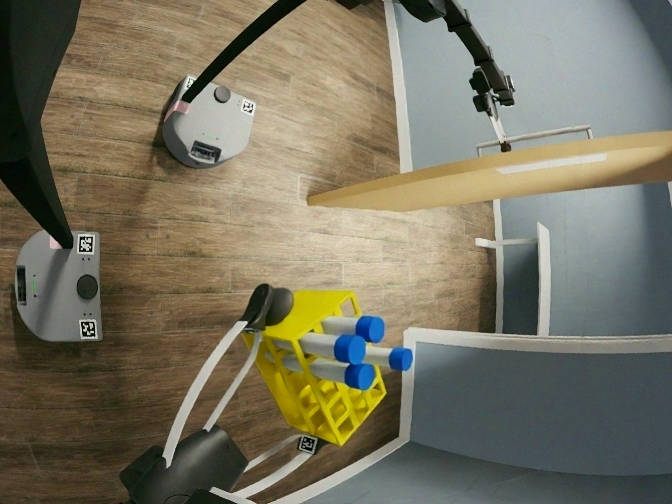

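Clear.

Request:
{"api": "execute_actions", "payload": {"actions": [{"r1":{"joints":{"wrist_pitch_rad":0.03,"wrist_yaw_rad":-0.6}},"r2":{"base":{"translate_m":1}}}], "cameras": []}}

Request:
{"api": "execute_actions", "payload": {"actions": [{"r2":{"base":{"translate_m":1}}}], "cameras": []}}

Request:
{"api": "execute_actions", "payload": {"actions": [{"r2":{"base":{"translate_m":0.7}}}], "cameras": ["r2_nav_camera"]}}

Scene clock: 227.73 s.
r1.base_odometry: x=+0.321 y=+0.893 heading=+2.437 (m, m, rad; r1's odometry frame)
r1.turned_by_wheels: +0.000 (rad since the last result)
r1.turned_by_imu: +0.019 (rad since the last result)
r1.base_tilt: forward=-2.6 right=-0.8 (deg)
r1.lidar_m: 1.23 1.24 1.26 1.18 1.19 1.53 1.94 0.75 0.64 0.72 1.47 1.31
r1.head_depth_mm: 495 535 590 2218 - - 1184 / 582 619 672 - 843 947 1133 / 878 942 1003 - 1200 1309 1189 / 1179 1292 1421 1617 1770 1460 1219 / 1168 1291 1421 1614 1765 1465 1224 / 1161 1271 1407 1590 1742 1470 1224 / 1146 1267 1387 1560 1724 1478 1232
r1.base_status: not commanded
r1.joint_positions: lift_m=+0.870 arm_m=+0.321 wrist_yaw_rad=-0.477 wrist_pitch_rad=-0.028 wrist_roll_rad=-0.017 gripper_m=-0.041 head_pan_rad=-1.563 head_tilt_rad=-0.604
r1.joint_status: wrist_yaw_rad off_target (ended at -0.477, target -0.600); wrist_pitch_rad off_target (ended at -0.028, target +0.030)
r1.on_its_own: wrist_yaw_rad is held at -0.501, not at your -0.600, by its stall guard, which is not easing now; gripper_m is held at -0.042, not at your -0.060, by its stall guard, which is not easing now; wrist_yaw_rad is at rest, and its effort (-21) is outside its rest range (-12 to +12); wrist_pitch_rad is at rest, and its effort (+33) is outside its rest range (-20 to +32)
r1.motor_effort: left_wheel=+1(2) right_wheel=+3(9) lift_m=+32(32) arm_m=-6(6) wrist_yaw_rad=-21(35) wrist_pitch_rad=+33(71) wrist_roll_rad=+1(1) gripper_m=-21(22) head_pan_rad=-4(5) head_tilt_rad=+2(2) (%)
r1.hand_pose: x=-0.1387 y=-0.6926 z=+0.9772 quat_wxyz=(+0.691, -0.155, -0.683, -0.178) (m; r1's base frame)
r1.wrist_depth_mm: 678 705 330 116 159 127 106 / 677 724 346 120 163 129 107 / 707 748 361 125 168 132 109 / 725 775 387 204 171 134 111 / 736 786 412 128 175 137 115 / 734 797 482 131 172 140 118 / 772 826 482 232 187 142 122
r2.base_odometry: x=+1.185 y=+0.926 heading=+1.589 (m, m, rad; r2's odometry frame)
r2.turned_by_wheels: +0.000 (rad since the last result)
r2.turned_by_imu: +0.002 (rad since the last result)
r2.base_tilt: forward=+2.9 right=+1.3 (deg)
r2.lidar_m: 2.61 0.62 0.45 0.43 0.89 0.95 1.74 1.70 1.25 1.21 1.24 0.95
r2.head_depth_mm: 2568 2462 1077 1223 312 1241 1143 / 2626 2562 2024 1607 314 1208 1110 / 2607 2573 2034 1606 - 328 1109 / 2625 2588 2037 1688 - 307 1110 / 2554 2516 2044 1698 1382 1209 1116 / 2598 2583 2064 1685 1452 1258 1116 / 2604 2614 2059 1659 1322 1220 1115
r2.base_status: done
r2.joint_positions: lift_m=+0.930 arm_m=+0.003 wrist_yaw_rad=+1.998 wrist_pitch_rad=-0.176 wrist_roll_rad=+0.014 gripper_m=+0.097 head_pan_rad=+0.007 head_tilt_rad=-0.790
r2.joint_status: not commanded
r2.on_its_own: gripper_m is held at +0.097, not at your +0.030, by its stall guard, which is not easing now
r2.motor_effort: left_wheel=-4(7) right_wheel=+3(9) lift_m=+39(39) arm_m=-3(3) wrist_yaw_rad=+1(1) wrist_pitch_rad=+11(11) wrist_roll_rad=+0(0) gripper_m=-19(19) head_pan_rad=-4(4) head_tilt_rad=-3(3) (%)
r2.hand_pose: x=+0.2045 y=-0.0450 z=+0.9998 quat_wxyz=(+0.431, +0.630, -0.332, +0.554) (m; r2's base frame)
r2.wrist_depth_mm: 434 521 656 - - - - / 440 537 113 - - - - / 450 573 120 167 187 - - / 468 547 126 175 173 - 710 / 482 558 133 150 154 139 703 / 472 - 151 165 164 139 749 / 472 637 809 - - - 766
pictures: none
No camera images: the call's "cameras" was empty. Leave "cameras" out to get every camera's image.

Scene clock: 238.83 s.
r1.base_odometry: x=+0.321 y=+0.893 heading=+2.437 (m, m, rad; r1's odometry frame)
r1.turned_by_wheels: +0.000 (rad since the last result)
r1.turned_by_imu: +0.003 (rad since the last result)
r1.base_tilt: forward=-2.5 right=-0.8 (deg)
r1.lidar_m: 1.23 1.25 1.26 1.18 1.19 1.53 1.94 1.97 0.64 0.72 1.48 1.31
r1.head_depth_mm: 498 534 589 2203 - - 1187 / 583 620 672 - 843 944 1138 / 882 945 1002 - 1205 1307 1194 / 1175 1287 1429 1623 1768 1467 1219 / 1167 1299 1432 1617 1766 1469 1225 / 1157 1278 1422 1591 1728 1467 1229 / 1149 1254 1394 1556 1713 1471 1219
r1.base_status: not commanded
r1.joint_positions: lift_m=+0.870 arm_m=+0.321 wrist_yaw_rad=-0.477 wrist_pitch_rad=-0.028 wrist_roll_rad=-0.017 gripper_m=-0.041 head_pan_rad=-1.563 head_tilt_rad=-0.604
r1.joint_status: not commanded
r1.on_its_own: wrist_yaw_rad is held at -0.501, not at your -0.600, by its stall guard, which is not easing now; gripper_m is held at -0.042, not at your -0.060, by its stall guard, which is not easing now; wrist_yaw_rad is at rest, and its effort (-21) is outside its rest range (-12 to +12); wrist_pitch_rad is at rest, and its effort (+33) is outside its rest range (-20 to +32)
r1.motor_effort: left_wheel=+1(1) right_wheel=+3(3) lift_m=+32(32) arm_m=-6(6) wrist_yaw_rad=-21(21) wrist_pitch_rad=+33(33) wrist_roll_rad=+1(1) gripper_m=-21(21) head_pan_rad=-4(5) head_tilt_rad=+2(3) (%)
r1.hand_pose: x=-0.1387 y=-0.6926 z=+0.9772 quat_wxyz=(+0.691, -0.155, -0.683, -0.178) (m; r1's base frame)
r1.wrist_depth_mm: 672 706 332 116 161 127 106 / 696 726 348 120 164 129 107 / 704 738 362 126 168 133 109 / 695 765 383 204 171 135 111 / 719 805 414 128 174 137 115 / 754 820 472 130 172 140 118 / 734 828 488 232 189 143 122
r2.base_odometry: x=+1.167 y=+1.926 heading=+1.589 (m, m, rad; r2's odometry frame)
r2.turned_by_wheels: +0.000 (rad since the last result)
r2.turned_by_imu: +0.002 (rad since the last result)
r2.base_tilt: forward=+2.9 right=+1.4 (deg)
r2.lidar_m: 1.62 2.11 2.64 0.46 0.46 0.63 2.74 1.71 0.39 0.36 1.27 1.76
r2.head_depth_mm: 1557 2022 2033 1675 310 1241 1144 / 1566 2020 2032 1679 314 1208 1112 / 1569 2014 2032 1604 - 328 1106 / 1584 2029 2034 1688 - 306 1113 / 1575 2016 2043 1688 1384 1214 1113 / 1595 1606 1994 1697 1445 1257 1116 / 1720 2005 2051 1703 1454 1260 1115
r2.base_status: done
r2.joint_positions: lift_m=+0.930 arm_m=+0.003 wrist_yaw_rad=+1.998 wrist_pitch_rad=-0.176 wrist_roll_rad=+0.014 gripper_m=+0.097 head_pan_rad=+0.007 head_tilt_rad=-0.790
r2.joint_status: not commanded
r2.on_its_own: gripper_m is held at +0.097, not at your +0.030, by its stall guard, which is not easing now
r2.motor_effort: left_wheel=-5(6) right_wheel=+3(8) lift_m=+39(39) arm_m=-3(3) wrist_yaw_rad=+1(1) wrist_pitch_rad=+12(12) wrist_roll_rad=+0(0) gripper_m=-18(19) head_pan_rad=-3(3) head_tilt_rad=-3(3) (%)
r2.hand_pose: x=+0.2045 y=-0.0450 z=+0.9998 quat_wxyz=(+0.431, +0.630, -0.332, +0.554) (m; r2's base frame)
r2.wrist_depth_mm: - - - - - - - / - - 113 - - - - / - - 120 167 185 - - / - - 126 174 173 - - / - - 132 151 154 138 - / - - 151 165 165 138 - / - - - - - - -
pictures: none
No camera images: the call's "cameras" was empty. Leave "cameras" out to get every camera's image.

Scene clock: 246.93 s.
r1.base_odometry: x=+0.321 y=+0.893 heading=+2.437 (m, m, rad; r1's odometry frame)
r1.turned_by_wheels: +0.000 (rad since the last result)
r1.turned_by_imu: +0.002 (rad since the last result)
r1.base_tilt: forward=-2.5 right=-0.8 (deg)
r1.lidar_m: 1.23 1.25 1.25 1.17 1.19 1.54 1.94 1.97 0.63 0.72 1.47 1.31
r1.head_depth_mm: 497 535 589 2193 - - 1183 / 581 618 669 - 843 948 1135 / 880 944 1005 - 1199 1311 1190 / 1173 1293 1420 1623 1768 1463 1220 / 1178 1293 1439 1611 1772 1476 1220 / 1153 1271 1417 1584 1732 1475 1218 / 1147 1255 1391 1553 1711 1477 1224
r1.base_status: not commanded
r1.joint_positions: lift_m=+0.870 arm_m=+0.321 wrist_yaw_rad=-0.477 wrist_pitch_rad=-0.028 wrist_roll_rad=-0.017 gripper_m=-0.041 head_pan_rad=-1.563 head_tilt_rad=-0.604
r1.joint_status: not commanded
r1.on_its_own: wrist_yaw_rad is held at -0.501, not at your -0.600, by its stall guard, which is not easing now; gripper_m is held at -0.042, not at your -0.060, by its stall guard, which is not easing now; wrist_yaw_rad is at rest, and its effort (-21) is outside its rest range (-12 to +12); wrist_pitch_rad is at rest, and its effort (+33) is outside its rest range (-20 to +32)
r1.motor_effort: left_wheel=+1(1) right_wheel=+3(3) lift_m=+32(32) arm_m=-6(6) wrist_yaw_rad=-21(21) wrist_pitch_rad=+33(33) wrist_roll_rad=+1(1) gripper_m=-21(21) head_pan_rad=-4(5) head_tilt_rad=+3(2) (%)
r1.hand_pose: x=-0.1387 y=-0.6926 z=+0.9772 quat_wxyz=(+0.691, -0.155, -0.683, -0.178) (m; r1's base frame)
r1.wrist_depth_mm: 685 717 329 116 159 127 106 / 691 731 350 121 164 130 107 / 708 738 367 125 168 132 109 / 726 782 387 205 171 134 111 / 724 796 405 128 175 137 115 / 758 816 481 131 172 139 118 / 773 816 486 231 187 142 122
r2.base_odometry: x=+1.154 y=+2.625 heading=+1.589 (m, m, rad; r2's odometry frame)
r2.turned_by_wheels: +0.000 (rad since the last result)
r2.turned_by_imu: +0.001 (rad since the last result)
r2.base_tilt: forward=+2.7 right=+1.2 (deg)
r2.lidar_m: 1.33 0.94 1.91 2.54 0.98 0.85 1.70 0.79 1.01 1.23 1.26 1.28
r2.head_depth_mm: 1142 1143 903 786 310 1243 1143 / 1136 1146 903 767 313 1211 1112 / 1137 1152 906 766 - 327 1111 / 1140 1152 908 790 - 307 1111 / 1136 1153 914 812 1385 1212 1112 / 1136 1159 913 817 1414 1265 1113 / 1137 1166 915 797 1443 1263 1116
r2.base_status: done
r2.joint_positions: lift_m=+0.930 arm_m=+0.003 wrist_yaw_rad=+1.998 wrist_pitch_rad=-0.176 wrist_roll_rad=+0.014 gripper_m=+0.097 head_pan_rad=+0.007 head_tilt_rad=-0.790
r2.joint_status: not commanded
r2.on_its_own: gripper_m is held at +0.097, not at your +0.030, by its stall guard, which is not easing now
r2.motor_effort: left_wheel=-4(6) right_wheel=+3(9) lift_m=+39(40) arm_m=-3(3) wrist_yaw_rad=+1(2) wrist_pitch_rad=+11(11) wrist_roll_rad=+0(0) gripper_m=-19(20) head_pan_rad=-3(3) head_tilt_rad=-3(3) (%)
r2.hand_pose: x=+0.2045 y=-0.0450 z=+0.9998 quat_wxyz=(+0.431, +0.630, -0.332, +0.554) (m; r2's base frame)
r2.wrist_depth_mm: - - - - - - 920 / - - 113 - - - 938 / - - 119 168 186 - - / - - 126 174 173 777 911 / - - 134 150 154 138 674 / - - 150 164 164 139 529 / - - - - - - 466
pictures: r2_nav_camera (sideways: a quarter turn counterclockwise sets it upright)
camera_calibration (this result's frames):
r2_nav_camera: T_world_to_cam=[[0.699043, -0.0200934, 0.714797, -0.887704], [0.0226505, -0.998481, -0.0502192, 0.11626], [0.714721, 0.0512958, -0.697526, 0.856344], [0, 0, 0, 1]] pos_world=[0.00586279, 0.0543193, 1.23769]
Images, in order (width x height): r2_nav_camera 672x504.

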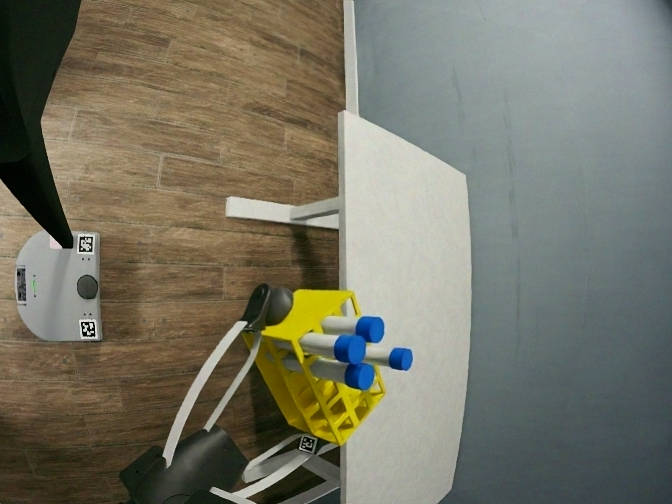

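Request:
{"api": "execute_actions", "payload": {"actions": [{"r1":{"joints":{"gripper_m":0.12}},"r2":{"base":{"rotate_rad":1.5},"joints":{"wrist_yaw_rad":0,"arm_m":0.33,"lift_m":0.8}}}], "cameras": []}}

Request:
{"api": "execute_actions", "payload": {"actions": [{"r1":{"joints":{"arm_m":0.05}},"r2":{"joints":{"lift_m":0.74}}}], "cameras": ["r2_wrist_camera"]}}

Scene clock: 258.93 s.
r1.base_odometry: x=+0.321 y=+0.893 heading=+2.437 (m, m, rad; r1's odometry frame)
r1.turned_by_wheels: +0.000 (rad since the last result)
r1.turned_by_imu: +0.000 (rad since the last result)
r1.base_tilt: forward=-2.4 right=-0.9 (deg)
r1.lidar_m: 1.23 1.25 1.25 1.17 1.19 1.53 1.94 1.97 1.31 1.36 1.47 1.32
r1.head_depth_mm: 1050 1144 1252 1371 - - 1197 / 1101 1201 1327 - 1670 1457 1213 / 1155 1269 1398 - 1727 1462 1218 / 1185 1308 1446 1606 1783 1468 1225 / 1181 1298 1436 1608 1769 1471 1226 / 1159 1280 1424 1590 1735 1472 1229 / 1148 1259 1400 1573 1729 1473 1228
r1.base_status: not commanded
r1.joint_positions: lift_m=+0.870 arm_m=+0.320 wrist_yaw_rad=-0.498 wrist_pitch_rad=+0.007 wrist_roll_rad=-0.017 gripper_m=+0.120 head_pan_rad=-1.563 head_tilt_rad=-0.604
r1.joint_status: all done
r1.on_its_own: wrist_yaw_rad is held at -0.501, not at your -0.600, by its stall guard, which is not easing now
r1.motor_effort: left_wheel=+1(3) right_wheel=-1(6) lift_m=+31(31) arm_m=-3(6) wrist_yaw_rad=-3(21) wrist_pitch_rad=+13(33) wrist_roll_rad=+1(1) gripper_m=+0(81) head_pan_rad=-5(5) head_tilt_rad=+2(2) (%)
r1.hand_pose: x=-0.1439 y=-0.6905 z=+0.9862 quat_wxyz=(+0.692, -0.175, -0.679, -0.174) (m; r1's base frame)
r1.wrist_depth_mm: 708 743 755 731 750 754 - / 702 769 743 768 758 775 - / 731 798 808 776 772 788 - / 722 794 815 806 780 811 - / 746 793 808 832 814 - - / 747 821 858 832 832 - - / 757 840 853 845 858 872 -
r2.base_odometry: x=+1.154 y=+2.625 heading=+3.089 (m, m, rad; r2's odometry frame)
r2.turned_by_wheels: +1.500 (rad since the last result)
r2.turned_by_imu: +1.497 (rad since the last result)
r2.base_tilt: forward=+2.9 right=+1.4 (deg)
r2.lidar_m: 2.54 1.05 0.85 0.94 0.84 0.94 1.23 1.25 1.27 1.33 0.94 1.79
r2.head_depth_mm: 2236 2470 2023 1684 1429 1254 1107 / 2233 2471 2024 1679 1438 1252 1111 / 2226 2451 2035 1687 1441 1259 1109 / 2196 2424 2044 1696 1444 1260 1114 / 2191 2409 2039 1688 1437 1263 1112 / 2172 2425 2050 1699 1455 1258 1115 / 2155 2356 2064 1705 1450 1265 1118
r2.base_status: done
r2.joint_positions: lift_m=+0.800 arm_m=+0.330 wrist_yaw_rad=+0.001 wrist_pitch_rad=-0.176 wrist_roll_rad=+0.014 gripper_m=+0.097 head_pan_rad=+0.007 head_tilt_rad=-0.790
r2.joint_status: all done
r2.on_its_own: gripper_m is held at +0.097, not at your +0.030, by its stall guard, which is not easing now
r2.motor_effort: left_wheel=-3(11) right_wheel=+3(8) lift_m=+21(36) arm_m=+3(3) wrist_yaw_rad=-1(5) wrist_pitch_rad=+12(12) wrist_roll_rad=-1(0) gripper_m=-20(20) head_pan_rad=-2(4) head_tilt_rad=-3(3) (%)
r2.hand_pose: x=-0.0213 y=-0.7227 z=+0.8704 quat_wxyz=(+0.700, +0.062, -0.709, -0.063) (m; r2's base frame)
r2.wrist_depth_mm: 685 658 658 682 675 685 706 / 722 702 113 709 712 735 725 / 745 767 120 168 187 767 780 / 648 552 126 175 173 503 579 / 431 428 132 151 154 139 420 / 339 - 152 165 164 138 334 / 280 277 259 258 260 276 274
pictures: none
No camera images: the call's "cameras" was empty. Leave "cameras" out to get every camera's image.

Scene clock: 262.13 s.
r1.base_odometry: x=+0.321 y=+0.893 heading=+2.437 (m, m, rad; r1's odometry frame)
r1.turned_by_wheels: +0.000 (rad since the last result)
r1.turned_by_imu: +0.001 (rad since the last result)
r1.base_tilt: forward=-2.4 right=-1.0 (deg)
r1.lidar_m: 1.22 1.24 1.26 1.17 1.19 1.53 1.94 1.98 1.56 1.45 1.47 1.32
r1.head_depth_mm: 1240 1366 1540 1746 1825 - - / 1231 1350 1513 1701 1854 - - / 1207 1329 1485 1666 1839 - - / 1182 1305 1445 1641 1764 1514 1239 / 1177 1293 1442 1616 1771 1475 1226 / 1165 1278 1419 1598 1737 1472 1220 / 1146 1261 1395 1561 1730 1472 1226
r1.base_status: not commanded
r1.joint_positions: lift_m=+0.870 arm_m=+0.050 wrist_yaw_rad=-0.500 wrist_pitch_rad=+0.008 wrist_roll_rad=-0.017 gripper_m=+0.120 head_pan_rad=-1.563 head_tilt_rad=-0.604
r1.joint_status: all done
r1.on_its_own: wrist_yaw_rad is held at -0.501, not at your -0.600, by its stall guard, which is not easing now
r1.motor_effort: left_wheel=+1(1) right_wheel=+0(0) lift_m=+31(31) arm_m=-3(3) wrist_yaw_rad=-1(2) wrist_pitch_rad=+12(13) wrist_roll_rad=+1(1) gripper_m=+0(0) head_pan_rad=-4(5) head_tilt_rad=+2(3) (%)
r1.hand_pose: x=-0.1443 y=-0.4204 z=+0.9865 quat_wxyz=(+0.692, -0.176, -0.678, -0.174) (m; r1's base frame)
r1.wrist_depth_mm: 904 - - - - - - / 852 - - - - - - / 912 - - - - - - / 929 - - - - - - / 933 - - - - - - / 931 - - - - - - / 988 - - - - - -
r2.base_odometry: x=+1.154 y=+2.625 heading=+3.089 (m, m, rad; r2's odometry frame)
r2.turned_by_wheels: +0.000 (rad since the last result)
r2.turned_by_imu: +0.000 (rad since the last result)
r2.base_tilt: forward=+2.8 right=+1.4 (deg)
r2.lidar_m: 2.54 1.06 0.81 0.77 0.79 0.94 1.23 1.26 1.27 1.33 0.94 1.79
r2.head_depth_mm: 2257 2462 2032 1672 1432 1249 1108 / 2230 2482 2045 1683 1435 1252 1107 / 2211 2464 2032 1688 1443 1255 1109 / 2187 2435 2046 1691 1443 1261 1116 / 2181 2405 2049 1690 1445 1263 1114 / 2173 2443 2037 1692 1438 1262 1117 / 2162 2382 2050 1710 1452 1259 1115
r2.base_status: not commanded
r2.joint_positions: lift_m=+0.740 arm_m=+0.330 wrist_yaw_rad=+0.001 wrist_pitch_rad=-0.176 wrist_roll_rad=+0.014 gripper_m=+0.097 head_pan_rad=+0.007 head_tilt_rad=-0.790
r2.joint_status: all done
r2.on_its_own: gripper_m is held at +0.097, not at your +0.030, by its stall guard, which is not easing now
r2.motor_effort: left_wheel=-4(3) right_wheel=+2(2) lift_m=+20(21) arm_m=+3(3) wrist_yaw_rad=-1(1) wrist_pitch_rad=+12(12) wrist_roll_rad=+0(0) gripper_m=-19(19) head_pan_rad=-2(3) head_tilt_rad=-3(3) (%)
r2.hand_pose: x=-0.0213 y=-0.7227 z=+0.8104 quat_wxyz=(+0.700, +0.062, -0.709, -0.063) (m; r2's base frame)
r2.wrist_depth_mm: 674 683 641 675 686 685 707 / 702 689 113 706 733 740 757 / 750 720 119 168 186 701 670 / 451 413 126 174 172 382 436 / 324 319 133 151 154 139 318 / 253 - 151 165 165 138 250 / 214 207 194 195 193 208 207
pictures: r2_wrist_camera
camera_calibration (this result's frames):
r2_wrist_camera: T_world_to_cam=[[-0.999937, -0.00168096, -0.011106, -0.0150615], [0.00951951, 0.397994, -0.917339, 1.05712], [0.00596212, -0.917386, -0.397953, -0.175838], [0, 0, 0, 1]] pos_world=[-0.0240754, -0.582065, 0.899597]
Images, in order (width x height): r2_wrist_camera 644x364.

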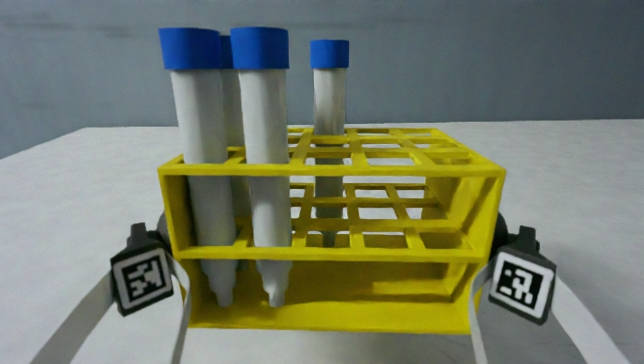

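Same depths as 0.06 above the counter.

Request:
{"api": "execute_actions", "payload": {"actions": [{"r2":{"joints":{"lift_m":0.68}}}], "cameras": []}}

Request:
{"api": "execute_actions", "payload": {"actions": [{"r2":{"joints":{"gripper_m":0.179}}}], "cameras": []}}

Request:
{"api": "execute_actions", "payload": {"actions": [{"r2":{"joints":{"arm_m":0.01}}}], "cameras": ["r2_wrist_camera"]}}

Request:
{"api": "finished_scene", "payload": {"scene": 1}}

Scene clock: 269.23 s.
r1.base_odometry: x=+0.321 y=+0.893 heading=+2.437 (m, m, rad; r1's odometry frame)
r1.turned_by_wheels: +0.000 (rad since the last result)
r1.turned_by_imu: +0.001 (rad since the last result)
r1.base_tilt: forward=-2.5 right=-0.9 (deg)
r1.lidar_m: 1.23 1.24 1.26 1.17 1.20 1.53 1.94 1.97 1.55 1.45 1.47 1.32
r1.head_depth_mm: 1243 1372 1535 1737 1818 - - / 1226 1346 1509 1697 1862 - - / 1205 1333 1484 1670 1832 - - / 1190 1306 1460 1635 1776 1516 1241 / 1179 1296 1434 1624 1771 1474 1224 / 1168 1274 1416 1592 1742 1473 1232 / 1151 1261 1391 1557 1734 1478 1226
r1.base_status: not commanded
r1.joint_positions: lift_m=+0.870 arm_m=+0.050 wrist_yaw_rad=-0.500 wrist_pitch_rad=+0.008 wrist_roll_rad=-0.017 gripper_m=+0.120 head_pan_rad=-1.563 head_tilt_rad=-0.604
r1.joint_status: not commanded
r1.on_its_own: wrist_yaw_rad is held at -0.501, not at your -0.600, by its stall guard, which is not easing now
r1.motor_effort: left_wheel=+1(0) right_wheel=+0(0) lift_m=+30(31) arm_m=-3(3) wrist_yaw_rad=-1(1) wrist_pitch_rad=+12(12) wrist_roll_rad=+1(1) gripper_m=+0(0) head_pan_rad=-4(5) head_tilt_rad=+2(2) (%)
r1.hand_pose: x=-0.1443 y=-0.4204 z=+0.9865 quat_wxyz=(+0.692, -0.176, -0.678, -0.174) (m; r1's base frame)
r1.wrist_depth_mm: 893 - - - - - - / 920 - - - - - - / 892 - - - - - - / 936 - - - - - - / 936 - - - - - - / 931 - - - - - - / 956 - - - - - -
r2.base_odometry: x=+1.154 y=+2.625 heading=+3.089 (m, m, rad; r2's odometry frame)
r2.turned_by_wheels: +0.000 (rad since the last result)
r2.turned_by_imu: +0.001 (rad since the last result)
r2.base_tilt: forward=+2.8 right=+1.3 (deg)
r2.lidar_m: 2.54 1.06 0.81 0.77 0.79 0.94 1.23 1.26 1.27 1.33 0.94 1.78
r2.head_depth_mm: 2245 2463 2033 1672 1431 1249 1103 / 2231 2448 2029 1689 1435 1254 1110 / 2211 2437 2032 1681 1442 1246 1111 / 2208 2435 2046 1693 1439 1253 1117 / 2176 2427 2050 1698 1446 1259 1113 / 2170 2405 2056 1695 1447 1259 1115 / 2135 2371 2063 1691 1446 1259 1112
r2.base_status: not commanded
r2.joint_positions: lift_m=+0.680 arm_m=+0.330 wrist_yaw_rad=+0.001 wrist_pitch_rad=-0.168 wrist_roll_rad=+0.014 gripper_m=+0.097 head_pan_rad=+0.007 head_tilt_rad=-0.790
r2.joint_status: all done
r2.on_its_own: gripper_m is held at +0.097, not at your +0.030, by its stall guard, which is not easing now
r2.motor_effort: left_wheel=-3(3) right_wheel=+2(3) lift_m=+20(21) arm_m=+3(3) wrist_yaw_rad=-1(1) wrist_pitch_rad=+8(12) wrist_roll_rad=+0(0) gripper_m=-20(20) head_pan_rad=-3(3) head_tilt_rad=-3(3) (%)
r2.hand_pose: x=-0.0213 y=-0.7232 z=+0.7525 quat_wxyz=(+0.700, +0.060, -0.709, -0.060) (m; r2's base frame)
r2.wrist_depth_mm: 658 647 126 662 671 691 705 / 714 708 110 712 742 731 735 / 494 489 117 166 474 476 468 / 302 279 124 174 173 254 292 / 217 217 132 148 153 139 213 / 170 - 150 163 163 139 168 / - 140 139 139 138 139 138
pictures: none
No camera images: the call's "cameras" was empty. Leave "cameras" out to get every camera's image.

Scene clock: 270.53 s.
r1.base_odometry: x=+0.321 y=+0.893 heading=+2.437 (m, m, rad; r1's odometry frame)
r1.turned_by_wheels: +0.000 (rad since the last result)
r1.turned_by_imu: +0.000 (rad since the last result)
r1.base_tilt: forward=-2.4 right=-0.9 (deg)
r1.lidar_m: 1.23 1.24 1.26 1.18 1.20 1.53 1.94 1.97 1.55 1.44 1.47 1.32
r1.head_depth_mm: 1249 1371 1536 1730 1825 - - / 1226 1350 1507 1706 1847 - - / 1215 1338 1478 1679 1829 - - / 1187 1309 1454 1645 1767 1511 1237 / 1178 1293 1439 1613 1763 1464 1221 / 1162 1281 1415 1580 1743 1471 1230 / 1148 1260 1388 1568 1720 1487 1223
r1.base_status: not commanded
r1.joint_positions: lift_m=+0.870 arm_m=+0.050 wrist_yaw_rad=-0.500 wrist_pitch_rad=+0.008 wrist_roll_rad=-0.017 gripper_m=+0.120 head_pan_rad=-1.563 head_tilt_rad=-0.604
r1.joint_status: not commanded
r1.on_its_own: wrist_yaw_rad is held at -0.501, not at your -0.600, by its stall guard, which is not easing now
r1.motor_effort: left_wheel=+0(1) right_wheel=+0(0) lift_m=+31(31) arm_m=-3(3) wrist_yaw_rad=-1(1) wrist_pitch_rad=+12(12) wrist_roll_rad=+1(1) gripper_m=+0(0) head_pan_rad=-4(4) head_tilt_rad=+3(2) (%)
r1.hand_pose: x=-0.1443 y=-0.4204 z=+0.9865 quat_wxyz=(+0.692, -0.176, -0.678, -0.174) (m; r1's base frame)
r1.wrist_depth_mm: 886 - - - - - - / 875 - - - - - - / 928 - - - - - - / 929 - - - - - - / 941 - - - - - - / 924 - - - - - - / 986 - - - - - -
r2.base_odometry: x=+1.154 y=+2.625 heading=+3.089 (m, m, rad; r2's odometry frame)
r2.turned_by_wheels: +0.000 (rad since the last result)
r2.turned_by_imu: +0.000 (rad since the last result)
r2.base_tilt: forward=+2.9 right=+1.3 (deg)
r2.lidar_m: 2.54 1.05 0.81 0.77 0.79 0.94 1.23 1.26 1.27 1.33 0.94 1.79
r2.head_depth_mm: 2248 2467 2036 1675 1429 1250 1107 / 2237 2471 2041 1689 1433 1248 1104 / 2227 2443 2055 1688 1440 1250 1111 / 2193 2436 2039 1690 1438 1259 1110 / 2176 2396 2060 1690 1446 1255 1111 / 2164 2420 2055 1691 1453 1259 1114 / 2151 2363 2056 1698 1449 1256 1114
r2.base_status: not commanded
r2.joint_positions: lift_m=+0.680 arm_m=+0.330 wrist_yaw_rad=+0.001 wrist_pitch_rad=-0.170 wrist_roll_rad=+0.014 gripper_m=+0.179 head_pan_rad=+0.007 head_tilt_rad=-0.790
r2.joint_status: all done
r2.motor_effort: left_wheel=-3(3) right_wheel=+3(3) lift_m=+20(20) arm_m=+3(2) wrist_yaw_rad=-1(1) wrist_pitch_rad=+9(9) wrist_roll_rad=+0(0) gripper_m=+0(83) head_pan_rad=-3(3) head_tilt_rad=-3(3) (%)
r2.hand_pose: x=-0.0213 y=-0.7232 z=+0.7522 quat_wxyz=(+0.700, +0.060, -0.709, -0.060) (m; r2's base frame)
r2.wrist_depth_mm: 675 661 654 672 699 693 703 / 719 706 108 705 729 740 738 / 488 481 116 163 468 473 457 / 301 282 124 174 156 253 291 / 217 217 132 149 154 138 212 / - 162 151 165 157 154 174 / 135 139 138 138 138 138 133
pictures: none
No camera images: the call's "cameras" was empty. Leave "cameras" out to get every camera's image.

Scene clock: 274.10 s.
r1.base_odometry: x=+0.321 y=+0.893 heading=+2.437 (m, m, rad; r1's odometry frame)
r1.turned_by_wheels: +0.000 (rad since the last result)
r1.turned_by_imu: +0.001 (rad since the last result)
r1.base_tilt: forward=-2.4 right=-0.9 (deg)
r1.lidar_m: 1.23 1.25 1.26 1.17 1.19 1.53 1.94 1.97 1.55 1.45 1.48 1.32
r1.head_depth_mm: 1241 1375 1533 1729 1809 - - / 1222 1357 1507 1706 1852 - - / 1210 1330 1486 1659 1824 - - / 1188 1301 1444 1639 1773 1506 1237 / 1179 1301 1446 1620 1775 1464 1227 / 1165 1279 1422 1582 1743 1475 1228 / 1154 1258 1398 1555 1726 1473 1233
r1.base_status: not commanded
r1.joint_positions: lift_m=+0.870 arm_m=+0.050 wrist_yaw_rad=-0.500 wrist_pitch_rad=+0.008 wrist_roll_rad=-0.017 gripper_m=+0.120 head_pan_rad=-1.563 head_tilt_rad=-0.604
r1.joint_status: not commanded
r1.on_its_own: wrist_yaw_rad is held at -0.501, not at your -0.600, by its stall guard, which is not easing now
r1.motor_effort: left_wheel=+1(1) right_wheel=+0(1) lift_m=+31(31) arm_m=-3(3) wrist_yaw_rad=-1(1) wrist_pitch_rad=+12(12) wrist_roll_rad=+1(1) gripper_m=-1(0) head_pan_rad=-4(4) head_tilt_rad=+3(3) (%)
r1.hand_pose: x=-0.1443 y=-0.4204 z=+0.9865 quat_wxyz=(+0.692, -0.176, -0.678, -0.174) (m; r1's base frame)
r1.wrist_depth_mm: 873 - - - - - - / 880 - - - - - - / 909 - - - - - - / 937 - - - - - - / 913 - - - - - - / 922 - - - - - - / 977 - - - - - -
r2.base_odometry: x=+1.154 y=+2.625 heading=+3.089 (m, m, rad; r2's odometry frame)
r2.turned_by_wheels: +0.000 (rad since the last result)
r2.turned_by_imu: +0.000 (rad since the last result)
r2.base_tilt: forward=+2.8 right=+1.2 (deg)
r2.lidar_m: 2.53 1.06 0.81 0.77 0.79 0.94 1.23 1.26 1.27 1.33 0.94 1.78
r2.head_depth_mm: 2243 2475 2039 1677 1433 1250 1109 / 2226 2472 2034 1691 1432 1251 1109 / 2217 2467 2043 1684 1439 1255 1115 / 2202 2421 2050 1695 1439 1254 1112 / 2187 2422 2041 1693 1444 1257 1112 / 2168 2420 2050 1697 1447 1261 1114 / 2161 2363 2066 1697 1442 1257 1121
r2.base_status: not commanded
r2.joint_positions: lift_m=+0.680 arm_m=+0.010 wrist_yaw_rad=+0.001 wrist_pitch_rad=-0.169 wrist_roll_rad=+0.014 gripper_m=+0.179 head_pan_rad=+0.007 head_tilt_rad=-0.790
r2.joint_status: all done
r2.motor_effort: left_wheel=-3(3) right_wheel=+2(2) lift_m=+20(20) arm_m=-3(4) wrist_yaw_rad=-1(2) wrist_pitch_rad=+9(9) wrist_roll_rad=+0(0) gripper_m=+1(0) head_pan_rad=-3(3) head_tilt_rad=-3(3) (%)
r2.hand_pose: x=-0.0213 y=-0.4038 z=+0.7522 quat_wxyz=(+0.700, +0.060, -0.709, -0.060) (m; r2's base frame)
r2.wrist_depth_mm: 958 960 980 960 966 990 984 / - 998 994 461 - - - / 509 500 491 438 478 481 476 / 317 334 327 321 325 332 348 / - 785 - - - - - / - 803 - - - - 901 / 986 974 949 999 994 995 992
pictures: r2_wrist_camera
camera_calibration (this result's frames):
r2_wrist_camera: T_world_to_cam=[[-0.999937, -0.00172511, -0.0111012, -0.0152013], [0.00953972, 0.391505, -0.920126, 0.876297], [0.00593349, -0.920174, -0.391464, 0.0875284], [0, 0, 0, 1]] pos_world=[-0.0240793, -0.26256, 0.840399]
Images, in order (width x height): r2_wrist_camera 644x364.

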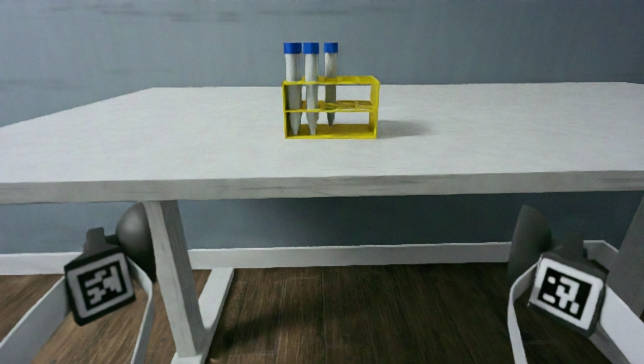

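The scene is finished: the task was done.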